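# Slide butter cartons down the three non-sticky shelf lanes

## Task

A shelf has five sloped lanes where cartons slide down to a stop at the lower end. Two of the lanes are secretly tacky from a dried spill and look no different from the rest. Using the three butter cartons, get exactly one carton resting against the bottom stop of each of the three lanes that are not sticky. Releasing a carton on any lane is allowed, but a carton let go while lying flat will tip onto the slope, which may be counted as a drop. A carton only counts if it stays there by itself, without the robot holding it. At the end, open the grippers and pull the arms away.

## Robot and tools

Robot: two arms, left_arm and right_arm, each ending in a two-finger gripper. Fingers point along the gripper's own +z axis and close along its y axis. The reported hand position is the spot between the finger pads, roughly 1 cm short of the tips.

Scene frame (used in results): origin on the table surface midway between the arms, +x out over the table, +z up, left_arm on the +y side. The arm names do not match image left and right. Positions are in metres, orientations as quaternions w,x,y,z. Printed positions can be somewhat wrong, more so when an arm reaches far.

execute_actions(actions): actions is a list of up to 15 actions. Each action is a table of up to 15 rows; each row lasts one control step (1/30 s) and if the table is shorter its final row repeats until 15 steps pass. Every row is a single list of 14 numbers covering both arms, all in [-1, 1]: left_arm dx, dy, dz, rx, ry, rz, opening, then right_arm dx, dy, dz, rx, ry, rz, opening. dx..rz are an offset, in the gripper's own axes, from that gripper's measured pose at the start of the action (for the first action in a call, from the pose in the scene's latest result). All rows in an action refer to that same start, not to the preceding row. Scale: 1.0 = 0.6 m or 180 degrees; rx, ry, rz form one rotation vector. Opening is absolute, not an offset: +1 fully open (0.094 m), -1 closed. Optionally append 12 numbers in [0, 1] to a row: stiffness multipliers for each joint, left_arm's six then right_arm's six in Joint positions order; they persist until changed. An empty list just returns state and images.

Per step the command is clipped to within 70 mm and 16 degrees of the measured pose, so large offsets need several actions; after an action an arm only continues to its last clipped pose. Position wins over orientation when both cannot be met. Arms tend to finish a centimetre or more low, and repeated zero offsets can let them sag. To keep an arm still, send the offset back to its desired pose in the first call of a reply, zeros afterwards, and aim higher if it still droops.

move(target, speed, blocking): target is one 14-number row, same layout and scale as above, an offset from the pose in the scene's latest result that shows one; the opening is applied at the start. Each gripper travels a straight path there, both arms finishing together, over 0.5 to 10 s (cut off at 10 s). speed is the path's top speed in m/s, 0.002 to 0.5, default 0.25; rotation up to twice that in rad/s. Paths ignore obstacles and the other arm; grippers lag, drift and may overshoot speed, especially near full stretch. Faster contact and aiming further past contact both mean harder impact. The result adds a move: line with the ending (done, off_target, moving, held, fault) and active limits, plus each gripper's distance to its target. If only one arm is named, the other ended fine. held = a safety check blocked the last step; limits=paced = the sent pose was clipped; limits=held = some steps were blocked, after which the arm may lurch fast. blocking=false returns after 0.5 s while motion continues; until a result shows the move finished, further moves and execute_actions are rejected, so use wait or stop.

wait(seconds): 0 to 10; arms keep their last command; returns early if a running move ends. stop(): brakes a running move (needs stopping distance); the fingers keep moving.

zoom_image(camera, region): camera is cam_high, cam_left_wrist or cam_right_wrist; region [x0, y0, x1, y1] in pixels of that camera's latest 896x504 image, top-left origin, at most 504x504.

finished_scene(scene): pass the current scene's number; ends it irreversibly after the last command is held, and reports success. Only call once the cartons sit unaided and the grippers are open and clear.

Results: state line per arm with position and quaternion; Hand target lines = pose the controller is currently steering to; grip_measured = finger opening on the command scale (last Joint positions entry is metres; each gripper may read off by about 1 mm). A pose unreachable line means the clearance check altered or blocked that arm's command. FAULT lines mean an arm stopped. Joint limits (rad): waist -2.880..2.880, shoulder 0..3.142, elbow 0..3.019, wrist pitch -1.693..1.571, wrist yaw -1.571..1.571, wrist roll -2.094..2.094; elbows stop just before straight.

Gripping: to hold something command an opening below grip_measured, about 0.03 lower for a firm grip, less for a gentle one. Pads push about 50 to 62 N max (less on thin parts), with a brief spike on first contact. Holding loads heats motors: MOTOR HOT appears from 85 °C; at 100 °C an OVER-TEMPERATURE FAULT makes that arm go limp and fall.

Strategy hints: since sticky lanes are invisible, test each lane by releasing a carton tilted to match the slope near the top and watching whether it slides to the stop; a carton stuck partway marks a sticky lane and can be moved elsewhere.

Avoid: letting cartons go level (they tip and may count as dropped), anything falling or leaving the table, the arms colliding or pushing each other, fast or deep pushes into the shelf, and ending while a gripper still supports a carton. Occasional brief external tugs on held items or pushes on loose ones can occur.

Each tool is called after "Emit:" as name(argument=value, ...), one argument or row to a line, values as JSON.

## Session

Emit:
execute_actions(
  actions=[],
)

Scene clock: 0.00 s.
left_arm: end_effector_position=(+0.6513, -0.0356, +0.3129) grip_measured=+1.000 end_effector_quat_wxyz=(+0.709, +0.624, +0.260, -0.204) | right_arm: end_effector_position=(+0.1897, -0.4797, +0.4000) grip_measured=+1.000 end_effector_quat_wxyz=(+0.175, +0.373, +0.802, -0.432)
Joint positions: left_arm=[-0.368  1.883  1.364  0.757  1.192  0.674  0.094] | right_arm=[-0.465  0.961  1.184 -1.36   0.898  0.285  0.094]
Joint velocities: left_arm=[-0.015 -0.005 -0.012  0.017  0.022 -0.007  0.   ] | right_arm=[-0.015 -0.005 -0.007  0.017 -0.037 -0.007  0.   ]
Motor temperatures (°C, as the motors report them): left_arm=[24 27 25 26 25 26] | right_arm=[27 24 24 27 24 23]
Hand target (left_arm): +0.656, -0.037, +0.315; +0.711, +0.624, +0.256, -0.201
Hand target (right_arm): +0.192, -0.481, +0.412; +0.187, +0.378, +0.798, -0.431
Joint stiffness scale: left_arm=[1. 1. 1. 1. 1. 1.] | right_arm=[1. 1. 1. 1. 1. 1.]

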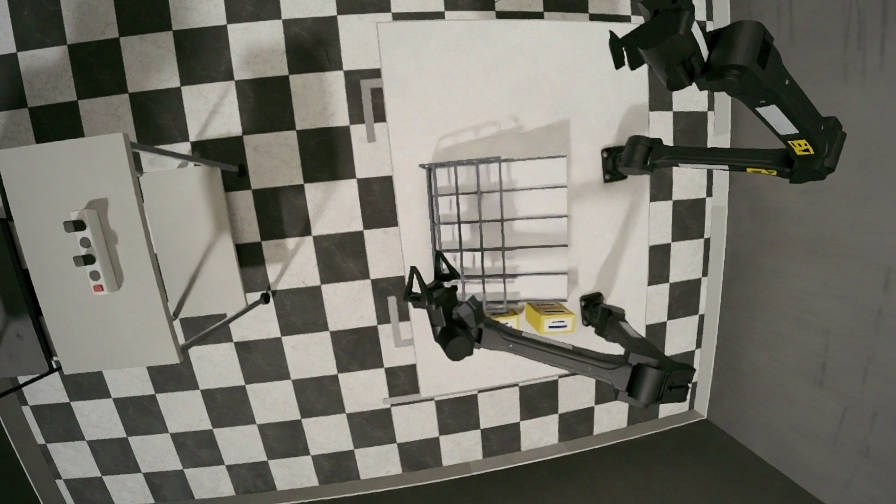

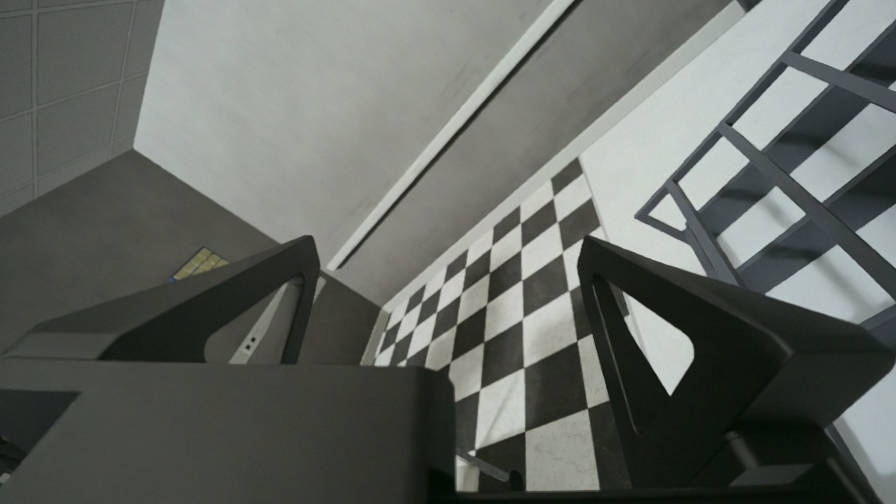

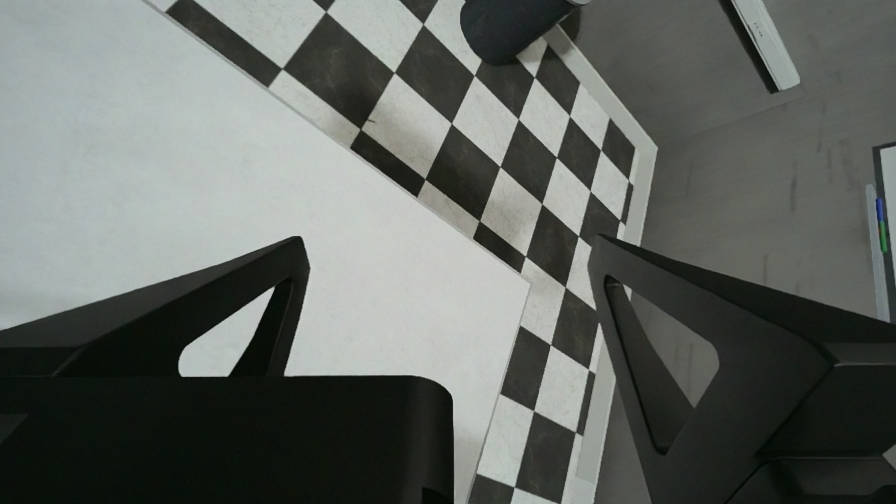

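Emit:
zoom_image(
  camera="cam_high",
  region=[380, 100, 680, 400],
)

Region (380, 100, 680, 400) of cam_high's 896x504 image, scaled by 1.680, with more detail than that image has.

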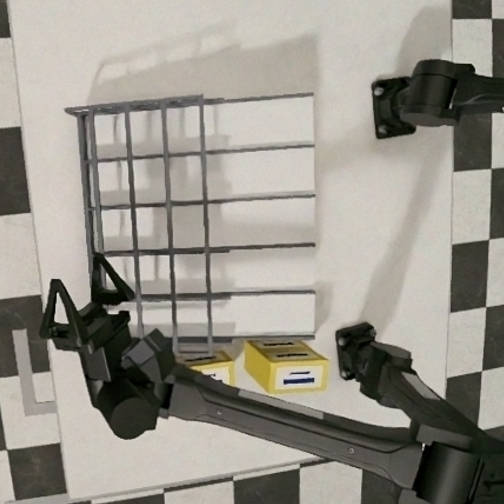

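Emit:
move(
  target=[-0.557,-0.397,-0.642,0.518,0.149,0.19,1,0,0,0,0,0,0,1],
)

Scene clock: 17.70 s.
left_arm: end_effector_position=(+0.5951, +0.0001, +0.3313) grip_measured=+1.000 end_effector_quat_wxyz=(+0.667, +0.672, +0.239, -0.214) | right_arm: end_effector_position=(+0.1897, -0.4797, +0.4000) grip_measured=+1.000 end_effector_quat_wxyz=(+0.175, +0.373, +0.802, -0.432)
Joint positions: left_arm=[-0.322  1.693  1.267  0.346  1.332  0.995  0.094] | right_arm=[-0.465  0.961  1.184 -1.36   0.898  0.285  0.094]
Joint velocities: left_arm=[-0.005 -0.005  0.007 -0.002  0.037 -0.022  0.   ] | right_arm=[-0.005 -0.015  0.002 -0.012 -0.081 -0.081  0.   ]
Motor temperatures (°C, as the motors report them): left_arm=[24 28 28 26 25 26] | right_arm=[27 24 28 27 25 23]
Hand target (left_arm): +0.598, -0.004, +0.323; +0.665, +0.672, +0.241, -0.220
Hand target (right_arm): +0.190, -0.480, +0.400; +0.175, +0.373, +0.802, -0.432
Off the commanded pose (left_arm): 0.497 m, 96 deg; position and orientation clipped at the last step of the last action.
Off the commanded pose (right_arm): 0.000 m, 0 deg.
Joint stiffness scale: left_arm=[1. 1. 1. 1. 1. 1.] | right_arm=[1. 1. 1. 1. 1. 1.]
move: held (left_arm); limits=paced,held; held on 101 of 117 steps (left_arm), including the last (left_arm)
pose unreachable (left arm): on one or more control steps of this call, first in action 0 (counted from 0), this arm could not follow its commanded pose, so it was not sent that pose on those steps. On the call's last step it was still not sent that pose. It may still have moved: this result reports where it is.
cause: the commanded pose would bring two parts of the arm too close to each other (its wrist (the part past joint 4) and its wrist camera, with joints 5 (wrist yaw) and 6 (wrist roll) between them).

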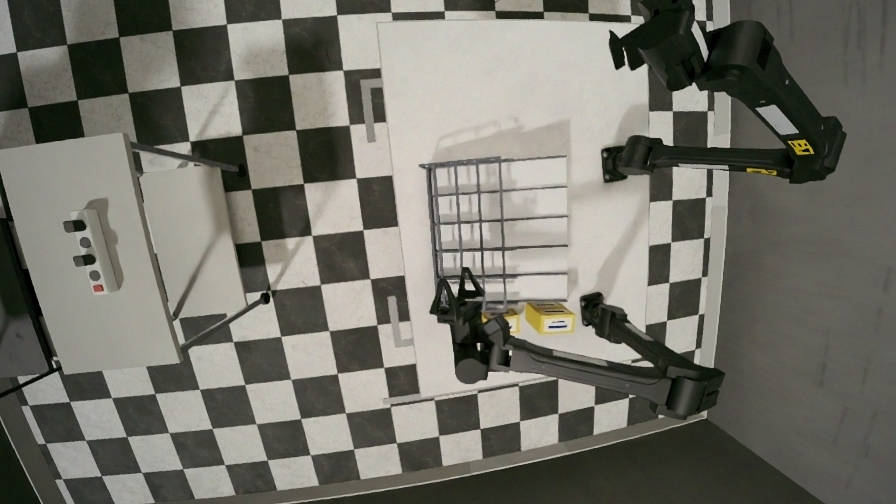

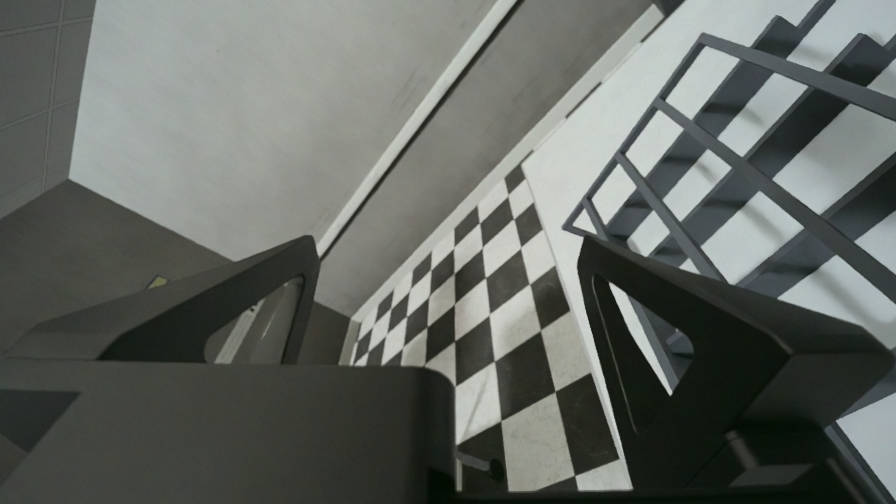

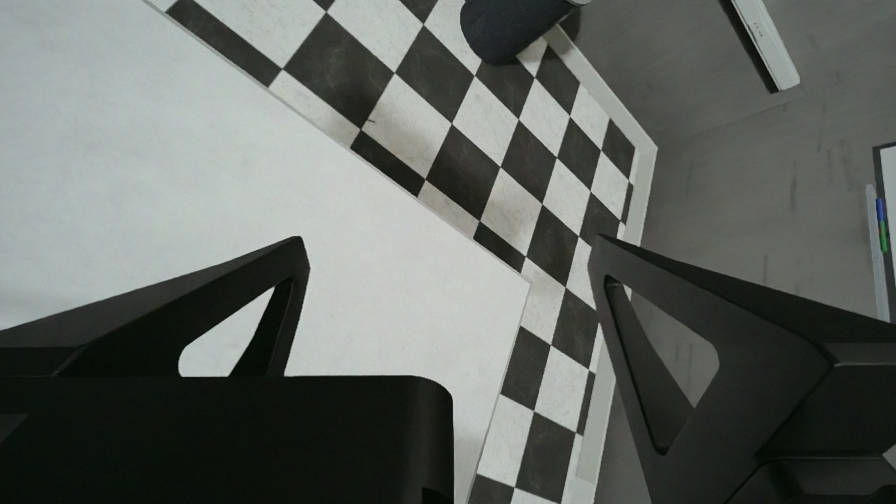

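Emit:
move(
  target=[-0.07,0.03,-0.33,-0.455,0.22,-0.235,1,0,0,0,0,0,0,1],
)

Scene clock: 27.73 s.
left_arm: end_effector_position=(+0.5652, +0.2034, +0.3636) grip_measured=+1.000 end_effector_quat_wxyz=(+0.702, +0.005, +0.712, +0.012) | right_arm: end_effector_position=(+0.1897, -0.4797, +0.4000) grip_measured=+1.000 end_effector_quat_wxyz=(+0.175, +0.373, +0.802, -0.432)
Joint positions: left_arm=[-0.353  1.147  0.782  0.351 -0.248  0.02   0.094] | right_arm=[-0.465  0.961  1.184 -1.36   0.898  0.285  0.094]
Joint velocities: left_arm=[-0.005 -0.015  0.002  0.007  0.007  0.037  0.   ] | right_arm=[-0.005  0.005  0.012  0.002 -0.051 -0.022  0.   ]
Motor temperatures (°C, as the motors report them): left_arm=[24 28 28 26 25 26] | right_arm=[27 24 29 27 25 23]
Hand target (left_arm): +0.567, +0.197, +0.378; +0.706, +0.000, +0.708, +0.001
Hand target (right_arm): +0.190, -0.480, +0.400; +0.175, +0.373, +0.802, -0.432
Off the commanded pose (left_arm): 0.013 m, 2 deg.
Off the commanded pose (right_arm): 0.000 m, 0 deg.
Joint stiffness scale: left_arm=[1. 1. 1. 1. 1. 1.] | right_arm=[1. 1. 1. 1. 1. 1.]
move: off_target (left_arm)

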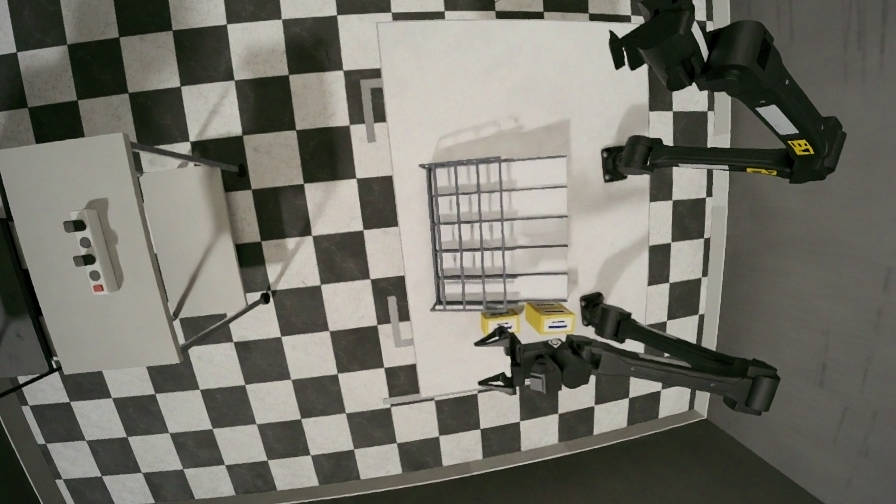

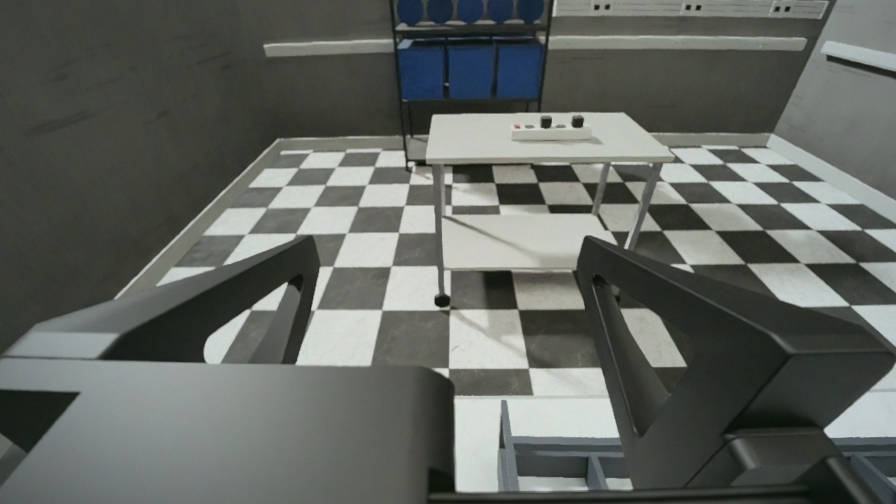

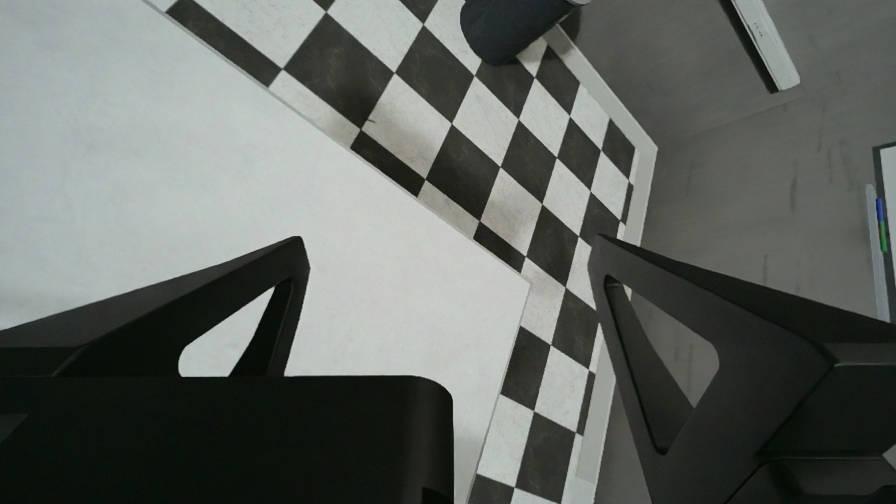

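Emit:
move(
  target=[0,0.245,-0.44,0,0.5,0,1,0,0,0,0,0,0,1],
)

Scene clock: 33.80 s.
left_arm: end_effector_position=(+0.3062, +0.3495, +0.3757) grip_measured=+1.000 end_effector_quat_wxyz=(+0.133, -0.007, +0.990, +0.042) | right_arm: end_effector_position=(+0.1897, -0.4797, +0.4000) grip_measured=+1.000 end_effector_quat_wxyz=(+0.175, +0.373, +0.802, -0.432)
Joint positions: left_arm=[ 0.105  0.917  1.291 -1.665 -0.026  0.209  0.094] | right_arm=[-0.465  0.961  1.184 -1.36   0.898  0.285  0.094]
Joint velocities: left_arm=[-0.005 -0.015 -0.002 -0.022  0.022 -0.007  0.   ] | right_arm=[-0.024  0.005 -0.012  0.002 -0.066  0.037  0.   ]
Motor temperatures (°C, as the motors report them): left_arm=[24 28 30 26 25 26] | right_arm=[27 24 29 27 25 23]
Hand target (left_arm): +0.303, +0.351, +0.371; +0.118, -0.001, +0.992, +0.042
Hand target (right_arm): +0.190, -0.480, +0.400; +0.175, +0.373, +0.802, -0.432
Off the commanded pose (left_arm): 0.008 m, 17 deg; orientation clipped at the last step of the last action.
Off the commanded pose (right_arm): 0.000 m, 0 deg.
Joint stiffness scale: left_arm=[1. 1. 1. 1. 1. 1.] | right_arm=[1. 1. 1. 1. 1. 1.]
joint sent to its limit (left arm) — the command would take joint 4 (wrist pitch) past its lower limit, so that joint was sent only as far as its limit.
move: off_target (left_arm); limits=paced

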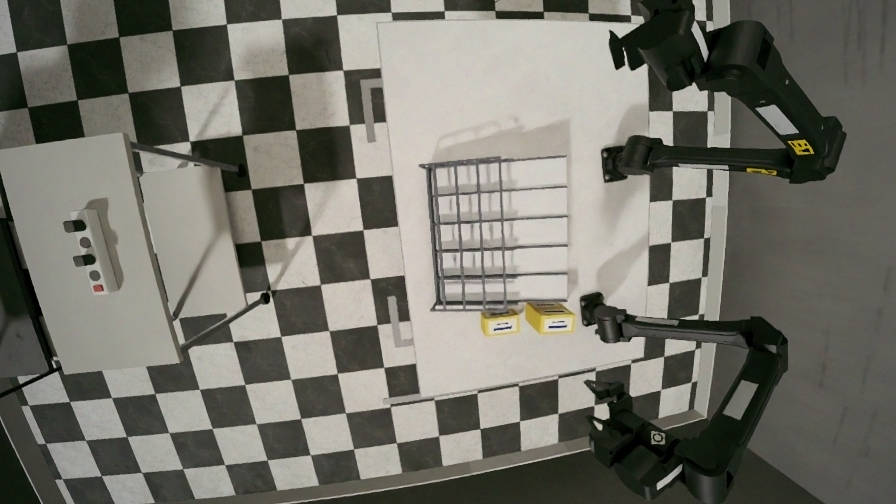

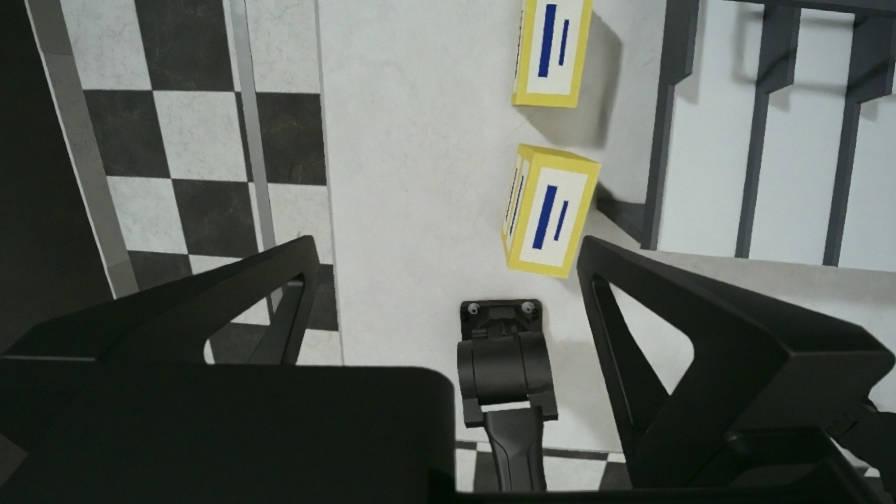

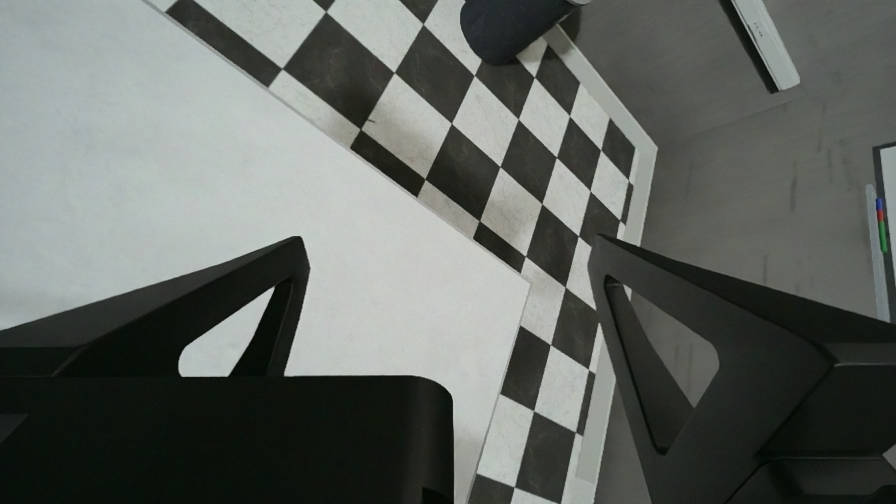

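Emit:
move(
  target=[-0.37,-0.18,0.15,0,0.085,0,1,0,0,0,0,0,0,1],
)

Scene clock: 41.00 s.
left_arm: end_effector_position=(+0.5410, +0.2515, +0.3153) grip_measured=+1.000 end_effector_quat_wxyz=(+0.028, -0.003, +0.999, +0.039) | right_arm: end_effector_position=(+0.1897, -0.4797, +0.4000) grip_measured=+1.000 end_effector_quat_wxyz=(+0.175, +0.373, +0.802, -0.432)
Joint positions: left_arm=[-0.213  1.619  1.763 -1.667 -0.083 -0.104  0.094] | right_arm=[-0.465  0.961  1.184 -1.36   0.898  0.285  0.094]
Joint velocities: left_arm=[-0.015 -0.005 -0.002 -0.002  0.037 -0.037  0.   ] | right_arm=[-0.015 -0.015 -0.002 -0.002 -0.007  0.007  0.   ]
Motor temperatures (°C, as the motors report them): left_arm=[24 28 30 26 25 26] | right_arm=[27 24 29 27 25 23]
Hand target (left_arm): +0.546, +0.248, +0.335; +0.044, -0.010, +0.998, +0.036
Hand target (right_arm): +0.190, -0.480, +0.400; +0.175, +0.373, +0.802, -0.432
Off the commanded pose (left_arm): 0.025 m, 3 deg.
Off the commanded pose (right_arm): 0.000 m, 0 deg.
Joint stiffness scale: left_arm=[1. 1. 1. 1. 1. 1.] | right_arm=[1. 1. 1. 1. 1. 1.]
joint sent to its limit (left arm) — the command would take joint 4 (wrist pitch) past its lower limit, so that joint was sent only as far as its limit.
move: off_target (left_arm)

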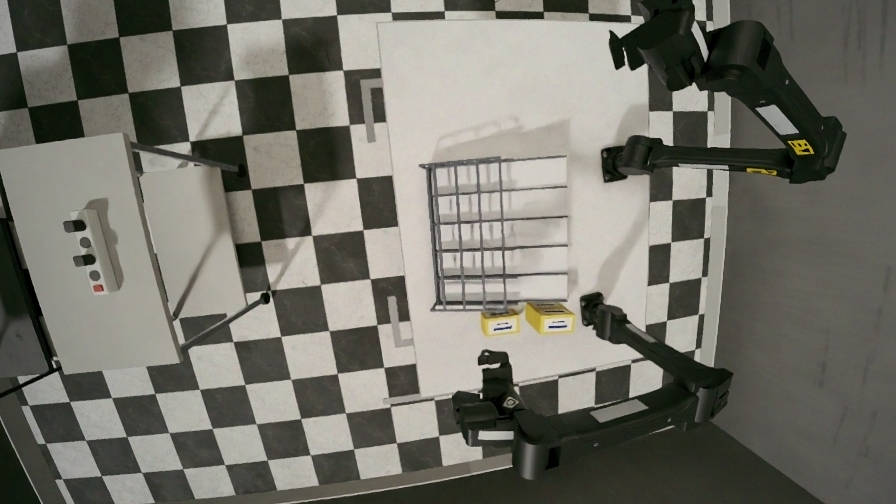

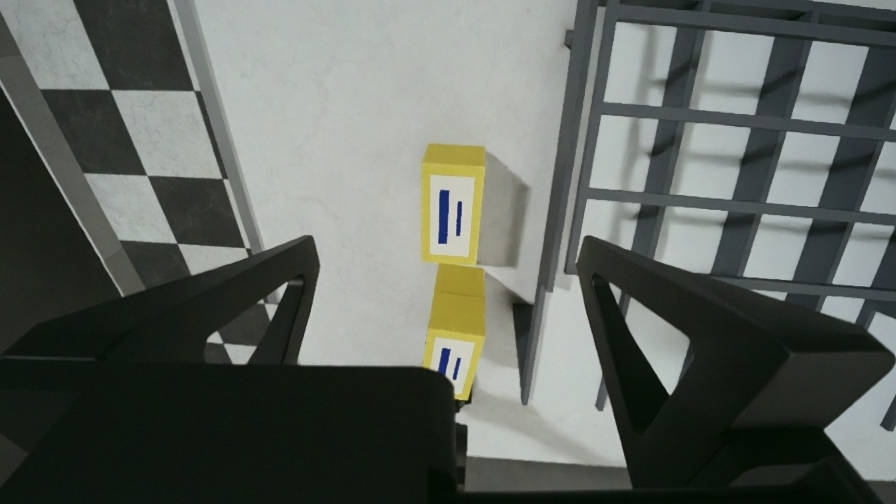

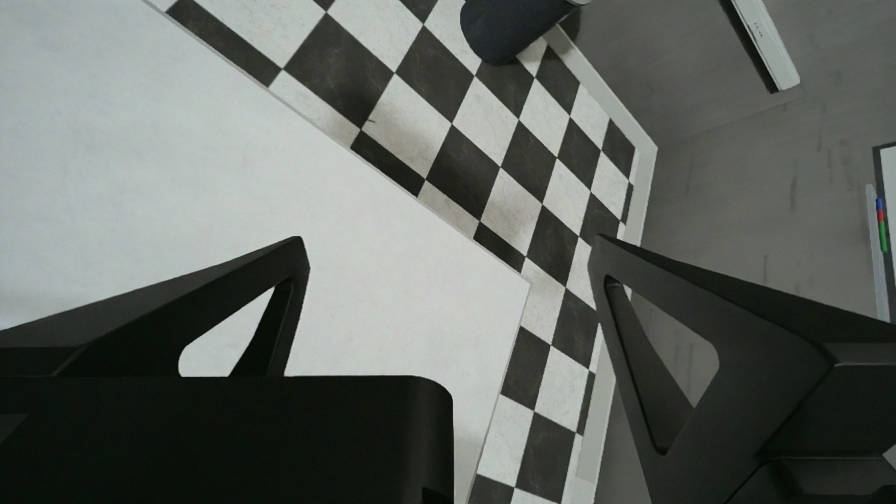

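Emit:
move(
  target=[0.05,0,0.3,0,0,0,1,0,0,0,0,0,0,1],
)

Scene clock: 44.53 s.
left_arm: end_effector_position=(+0.5174, +0.2604, +0.1434) grip_measured=+1.000 end_effector_quat_wxyz=(+0.029, -0.007, +0.999, +0.039) | right_arm: end_effector_position=(+0.1897, -0.4797, +0.4000) grip_measured=+1.000 end_effector_quat_wxyz=(+0.175, +0.373, +0.802, -0.432)
Joint positions: left_arm=[-0.2    1.592  1.275 -1.202 -0.083 -0.097  0.094] | right_arm=[-0.465  0.961  1.184 -1.36   0.898  0.285  0.094]
Joint velocities: left_arm=[-0.024  0.005 -0.012  0.002  0.037  0.022  0.   ] | right_arm=[-0.015 -0.015 -0.012 -0.012  0.037  0.066  0.   ]
Motor temperatures (°C, as the motors report them): left_arm=[24 28 30 26 25 26] | right_arm=[27 24 29 27 25 23]
Hand target (left_arm): +0.519, +0.265, +0.135; +0.028, -0.003, +0.999, +0.039
Hand target (right_arm): +0.190, -0.480, +0.400; +0.175, +0.373, +0.802, -0.432
Off the commanded pose (left_arm): 0.011 m, 0 deg.
Off the commanded pose (right_arm): 0.000 m, 0 deg.
Joint stiffness scale: left_arm=[1. 1. 1. 1. 1. 1.] | right_arm=[1. 1. 1. 1. 1. 1.]
move: off_target (left_arm)

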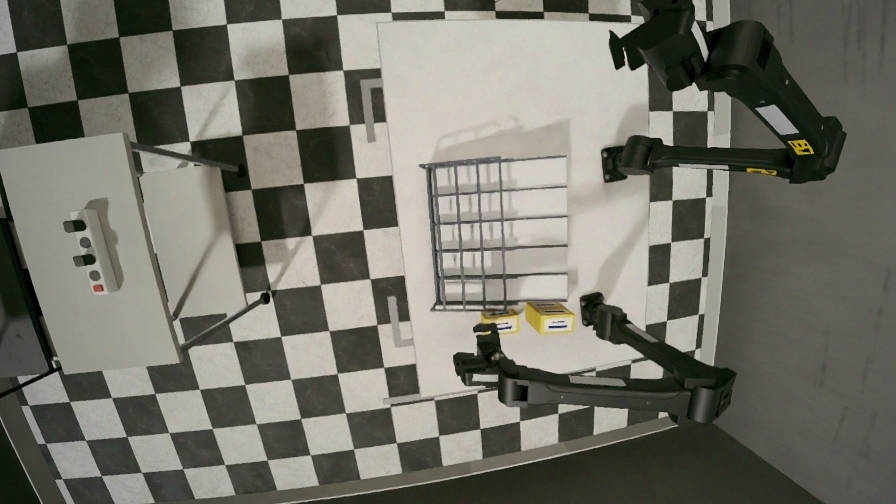

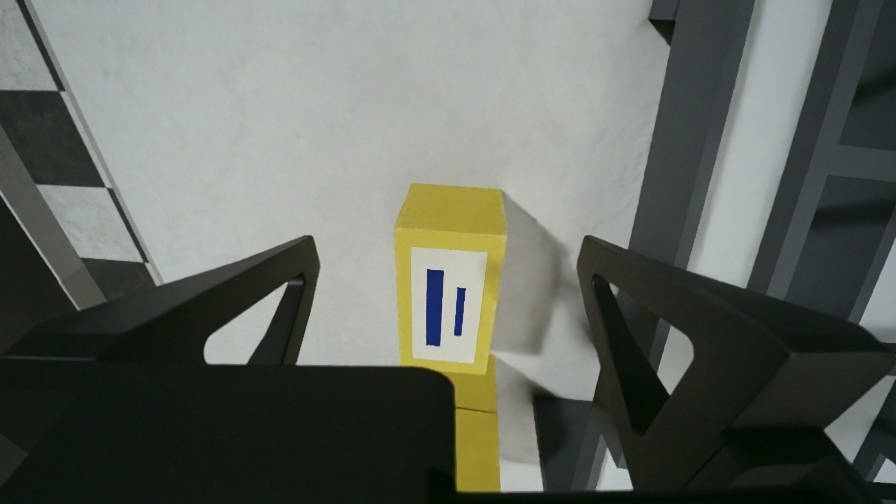

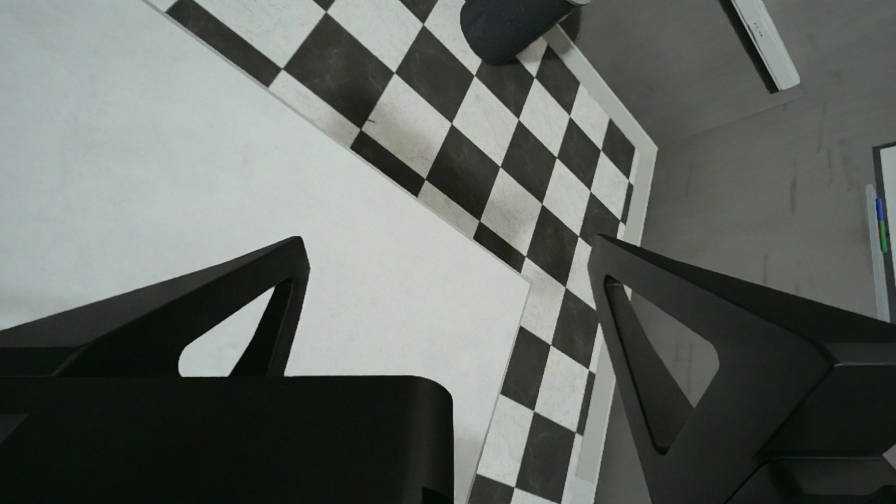

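Emit:
move(
  target=[0.08,-0.01,0.09,0,0,0,1,0,0,0,0,0,0,1],
  speed=0.15,
)

Scene clock: 52.97 s.
left_arm: end_effector_position=(+0.4714, +0.2624, +0.0876) grip_measured=+1.000 end_effector_quat_wxyz=(+0.021, -0.004, +0.999, +0.039) | right_arm: end_effector_position=(+0.1897, -0.4797, +0.4000) grip_measured=+1.000 end_effector_quat_wxyz=(+0.175, +0.373, +0.802, -0.432)
Joint positions: left_arm=[-0.204  1.548  1.063 -1.052 -0.083 -0.096  0.094] | right_arm=[-0.465  0.961  1.184 -1.36   0.898  0.285  0.094]
Joint velocities: left_arm=[ 0.005 -0.005 -0.017  0.012 -0.066 -0.007  0.   ] | right_arm=[ 0.005 -0.005  0.007 -0.002  0.022 -0.007  0.   ]
Motor temperatures (°C, as the motors report them): left_arm=[24 28 29 26 25 26] | right_arm=[27 24 29 27 25 23]
Hand target (left_arm): +0.472, +0.258, +0.087; +0.029, -0.007, +0.999, +0.039
Hand target (right_arm): +0.190, -0.480, +0.400; +0.175, +0.373, +0.802, -0.432
Off the commanded pose (left_arm): 0.005 m, 1 deg.
Off the commanded pose (right_arm): 0.000 m, 0 deg.
Joint stiffness scale: left_arm=[1. 1. 1. 1. 1. 1.] | right_arm=[1. 1. 1. 1. 1. 1.]
move: done

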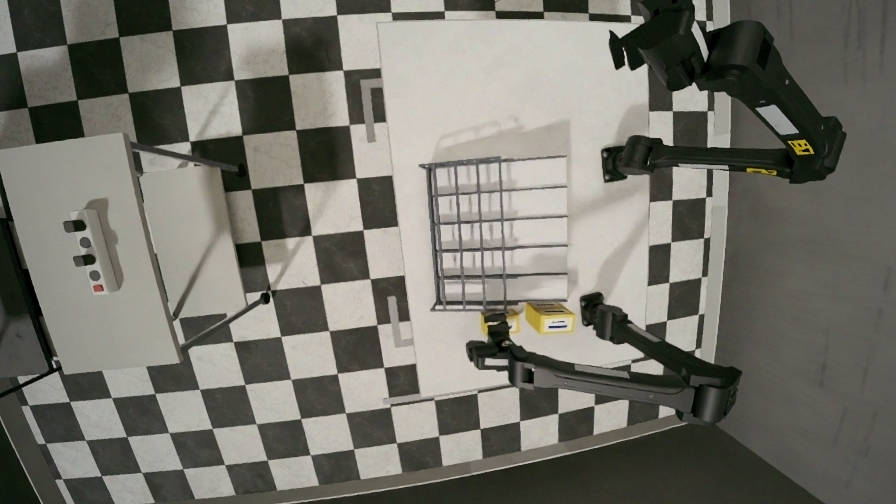

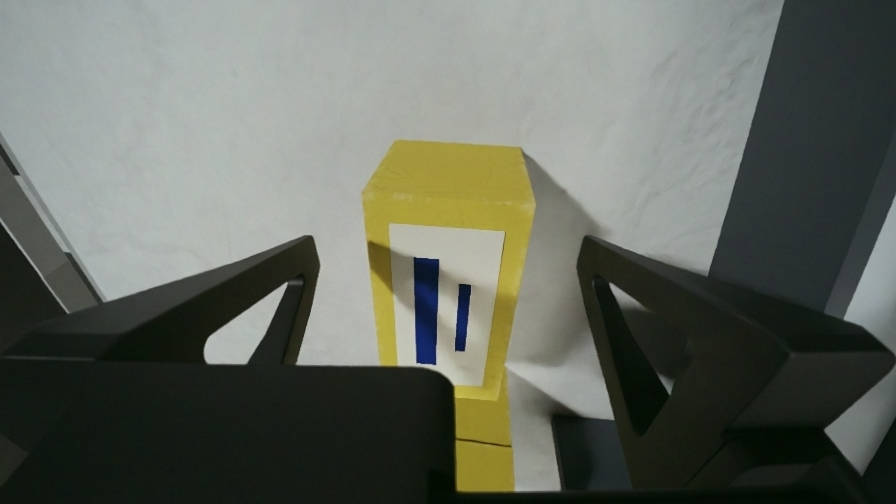

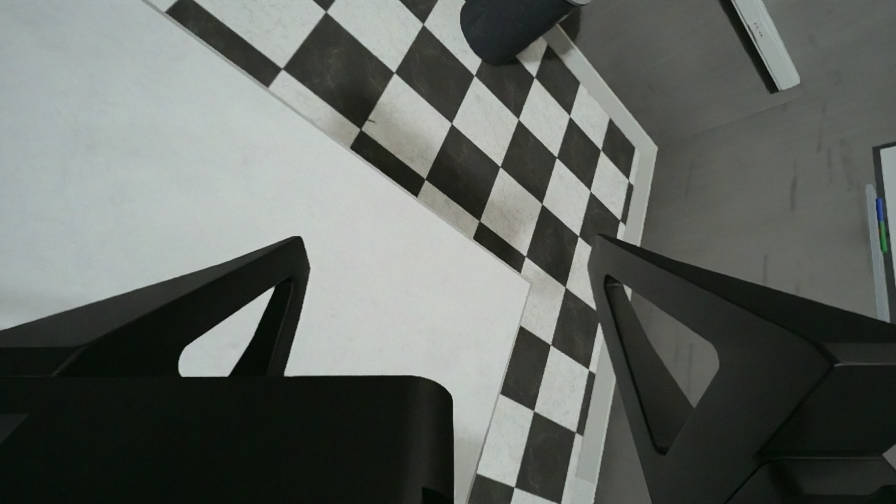

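Emit:
move(
  target=[0.03,-0.005,0.07,0,0,0,1,0,0,0,0,0,0,1],
  speed=0.1,
)

Emit:
move(
  target=[0,0,0,0,0,0,0,0,0,0,0,0,0,1],
)

Scene clock: 56.17 s.
left_arm: end_effector_position=(+0.4567, +0.2637, +0.0555) grip_measured=+1.000 end_effector_quat_wxyz=(+0.026, -0.004, +0.999, +0.039) | right_arm: end_effector_position=(+0.1897, -0.4797, +0.4000) grip_measured=+1.000 end_effector_quat_wxyz=(+0.175, +0.373, +0.802, -0.432)
Joint positions: left_arm=[-0.204  1.552  0.97  -0.945 -0.083 -0.096  0.094] | right_arm=[-0.465  0.961  1.184 -1.36   0.898  0.285  0.094]
Joint velocities: left_arm=[-0.015 -0.005  0.017 -0.007 -0.022  0.007  0.   ] | right_arm=[-0.005  0.005 -0.002 -0.007 -0.007 -0.022  0.   ]
Motor temperatures (°C, as the motors report them): left_arm=[24 28 29 26 25 26] | right_arm=[27 24 29 27 25 23]
Hand target (left_arm): +0.455, +0.262, +0.045; +0.021, -0.004, +0.999, +0.039
Hand target (right_arm): +0.190, -0.480, +0.400; +0.175, +0.373, +0.802, -0.432
Off the commanded pose (left_arm): 0.011 m, 1 deg.
Off the commanded pose (right_arm): 0.000 m, 0 deg.
Joint stiffness scale: left_arm=[1. 1. 1. 1. 1. 1.] | right_arm=[1. 1. 1. 1. 1. 1.]
move: off_target (left_arm)

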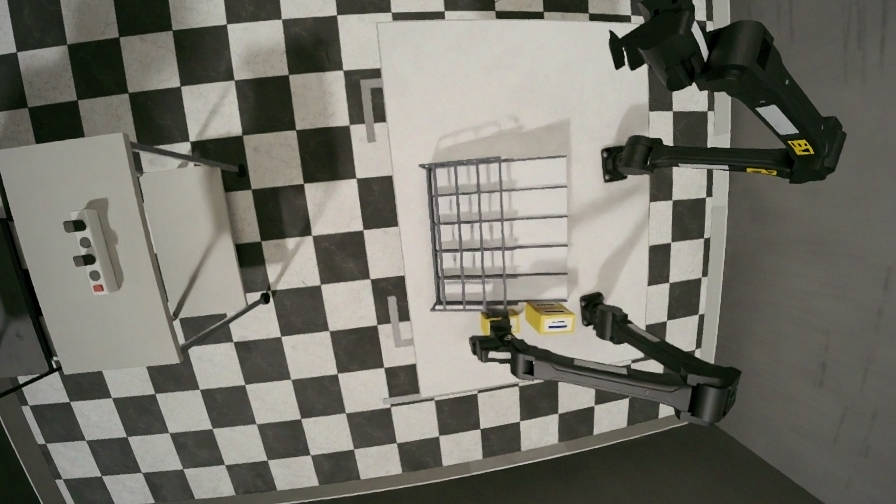

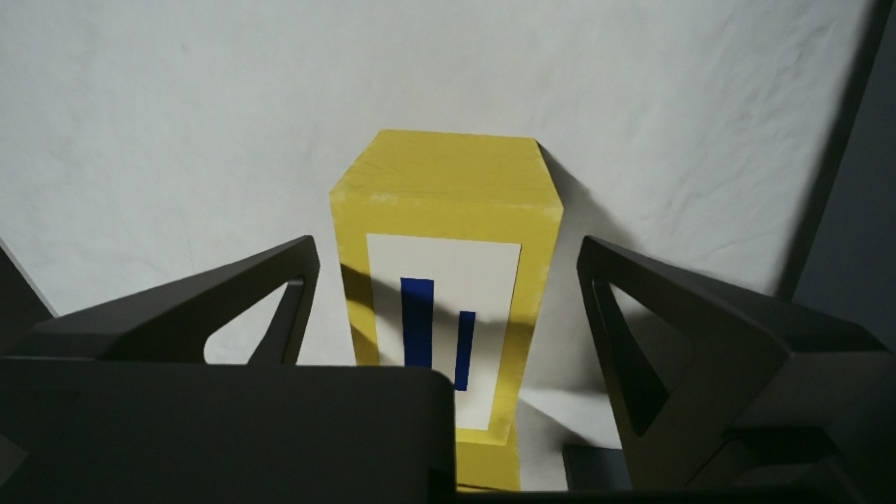

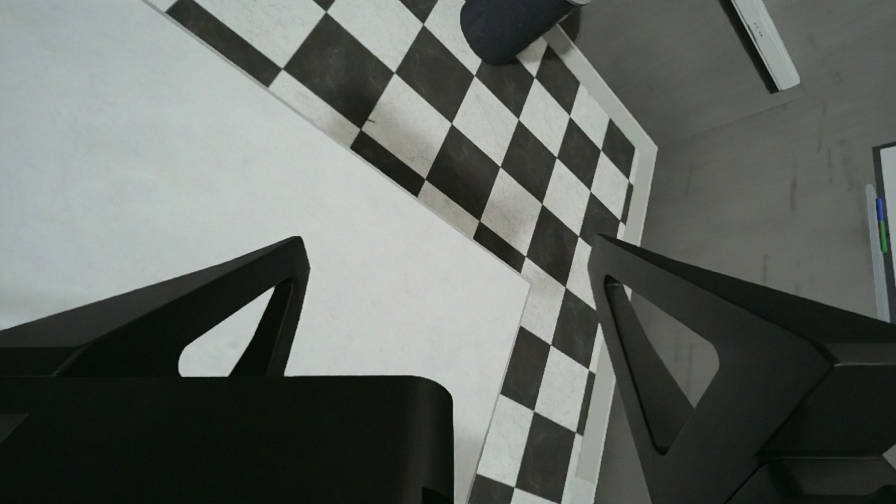

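Scene clock: 56.67 s.
left_arm: end_effector_position=(+0.4567, +0.2638, +0.0556) grip_measured=+0.325 end_effector_quat_wxyz=(+0.026, -0.004, +0.999, +0.039) | right_arm: end_effector_position=(+0.1897, -0.4797, +0.4000) grip_measured=+1.000 end_effector_quat_wxyz=(+0.175, +0.373, +0.802, -0.432)
Joint positions: left_arm=[-0.204  1.552  0.97  -0.945 -0.083 -0.096  0.062] | right_arm=[-0.465  0.961  1.184 -1.36   0.898  0.285  0.094]
Joint velocities: left_arm=[ 0.005 -0.005  0.002 -0.002  0.007 -0.022  0.001] | right_arm=[-0.015 -0.005 -0.012 -0.002  0.007  0.022  0.   ]
Motor temperatures (°C, as the motors report them): left_arm=[24 28 29 26 25 26] | right_arm=[27 24 29 27 25 23]
Hand target (left_arm): +0.457, +0.264, +0.056; +0.026, -0.004, +0.999, +0.039
Hand target (right_arm): +0.190, -0.480, +0.400; +0.175, +0.373, +0.802, -0.432
Off the commanded pose (left_arm): 0.000 m, 0 deg.
Off the commanded pose (right_arm): 0.000 m, 0 deg.
Joint stiffness scale: left_arm=[1. 1. 1. 1. 1. 1.] | right_arm=[1. 1. 1. 1. 1. 1.]
move: done

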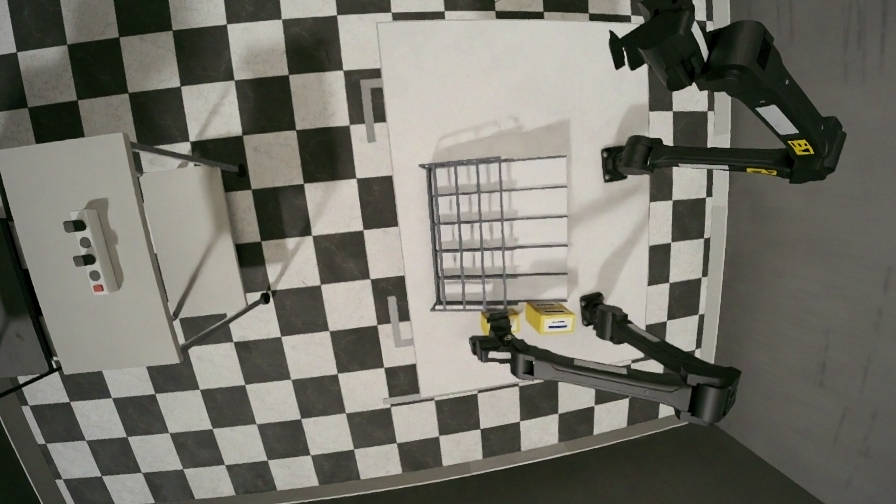

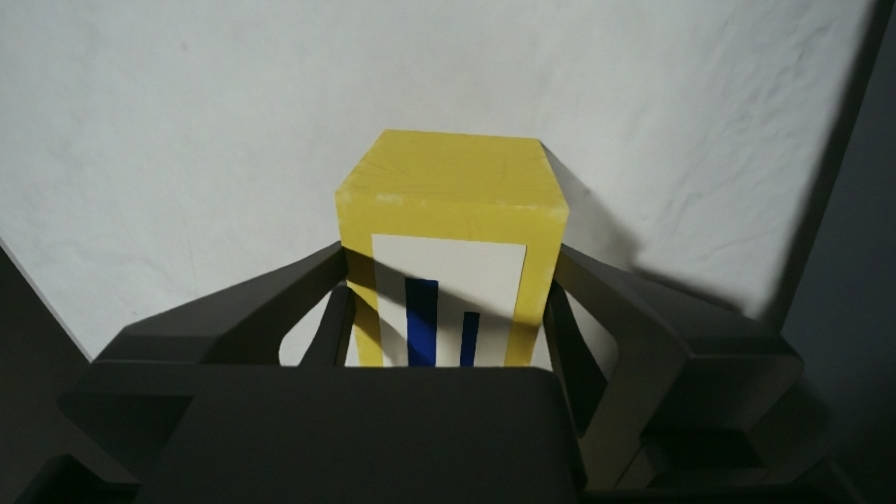

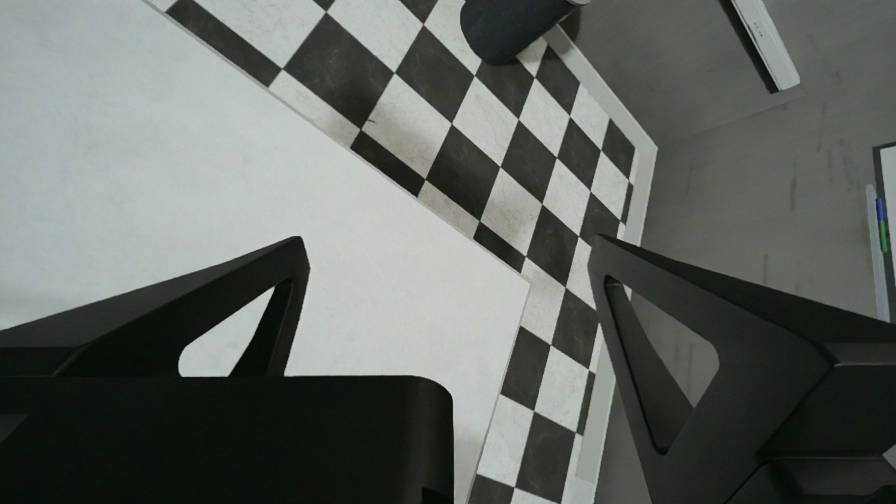

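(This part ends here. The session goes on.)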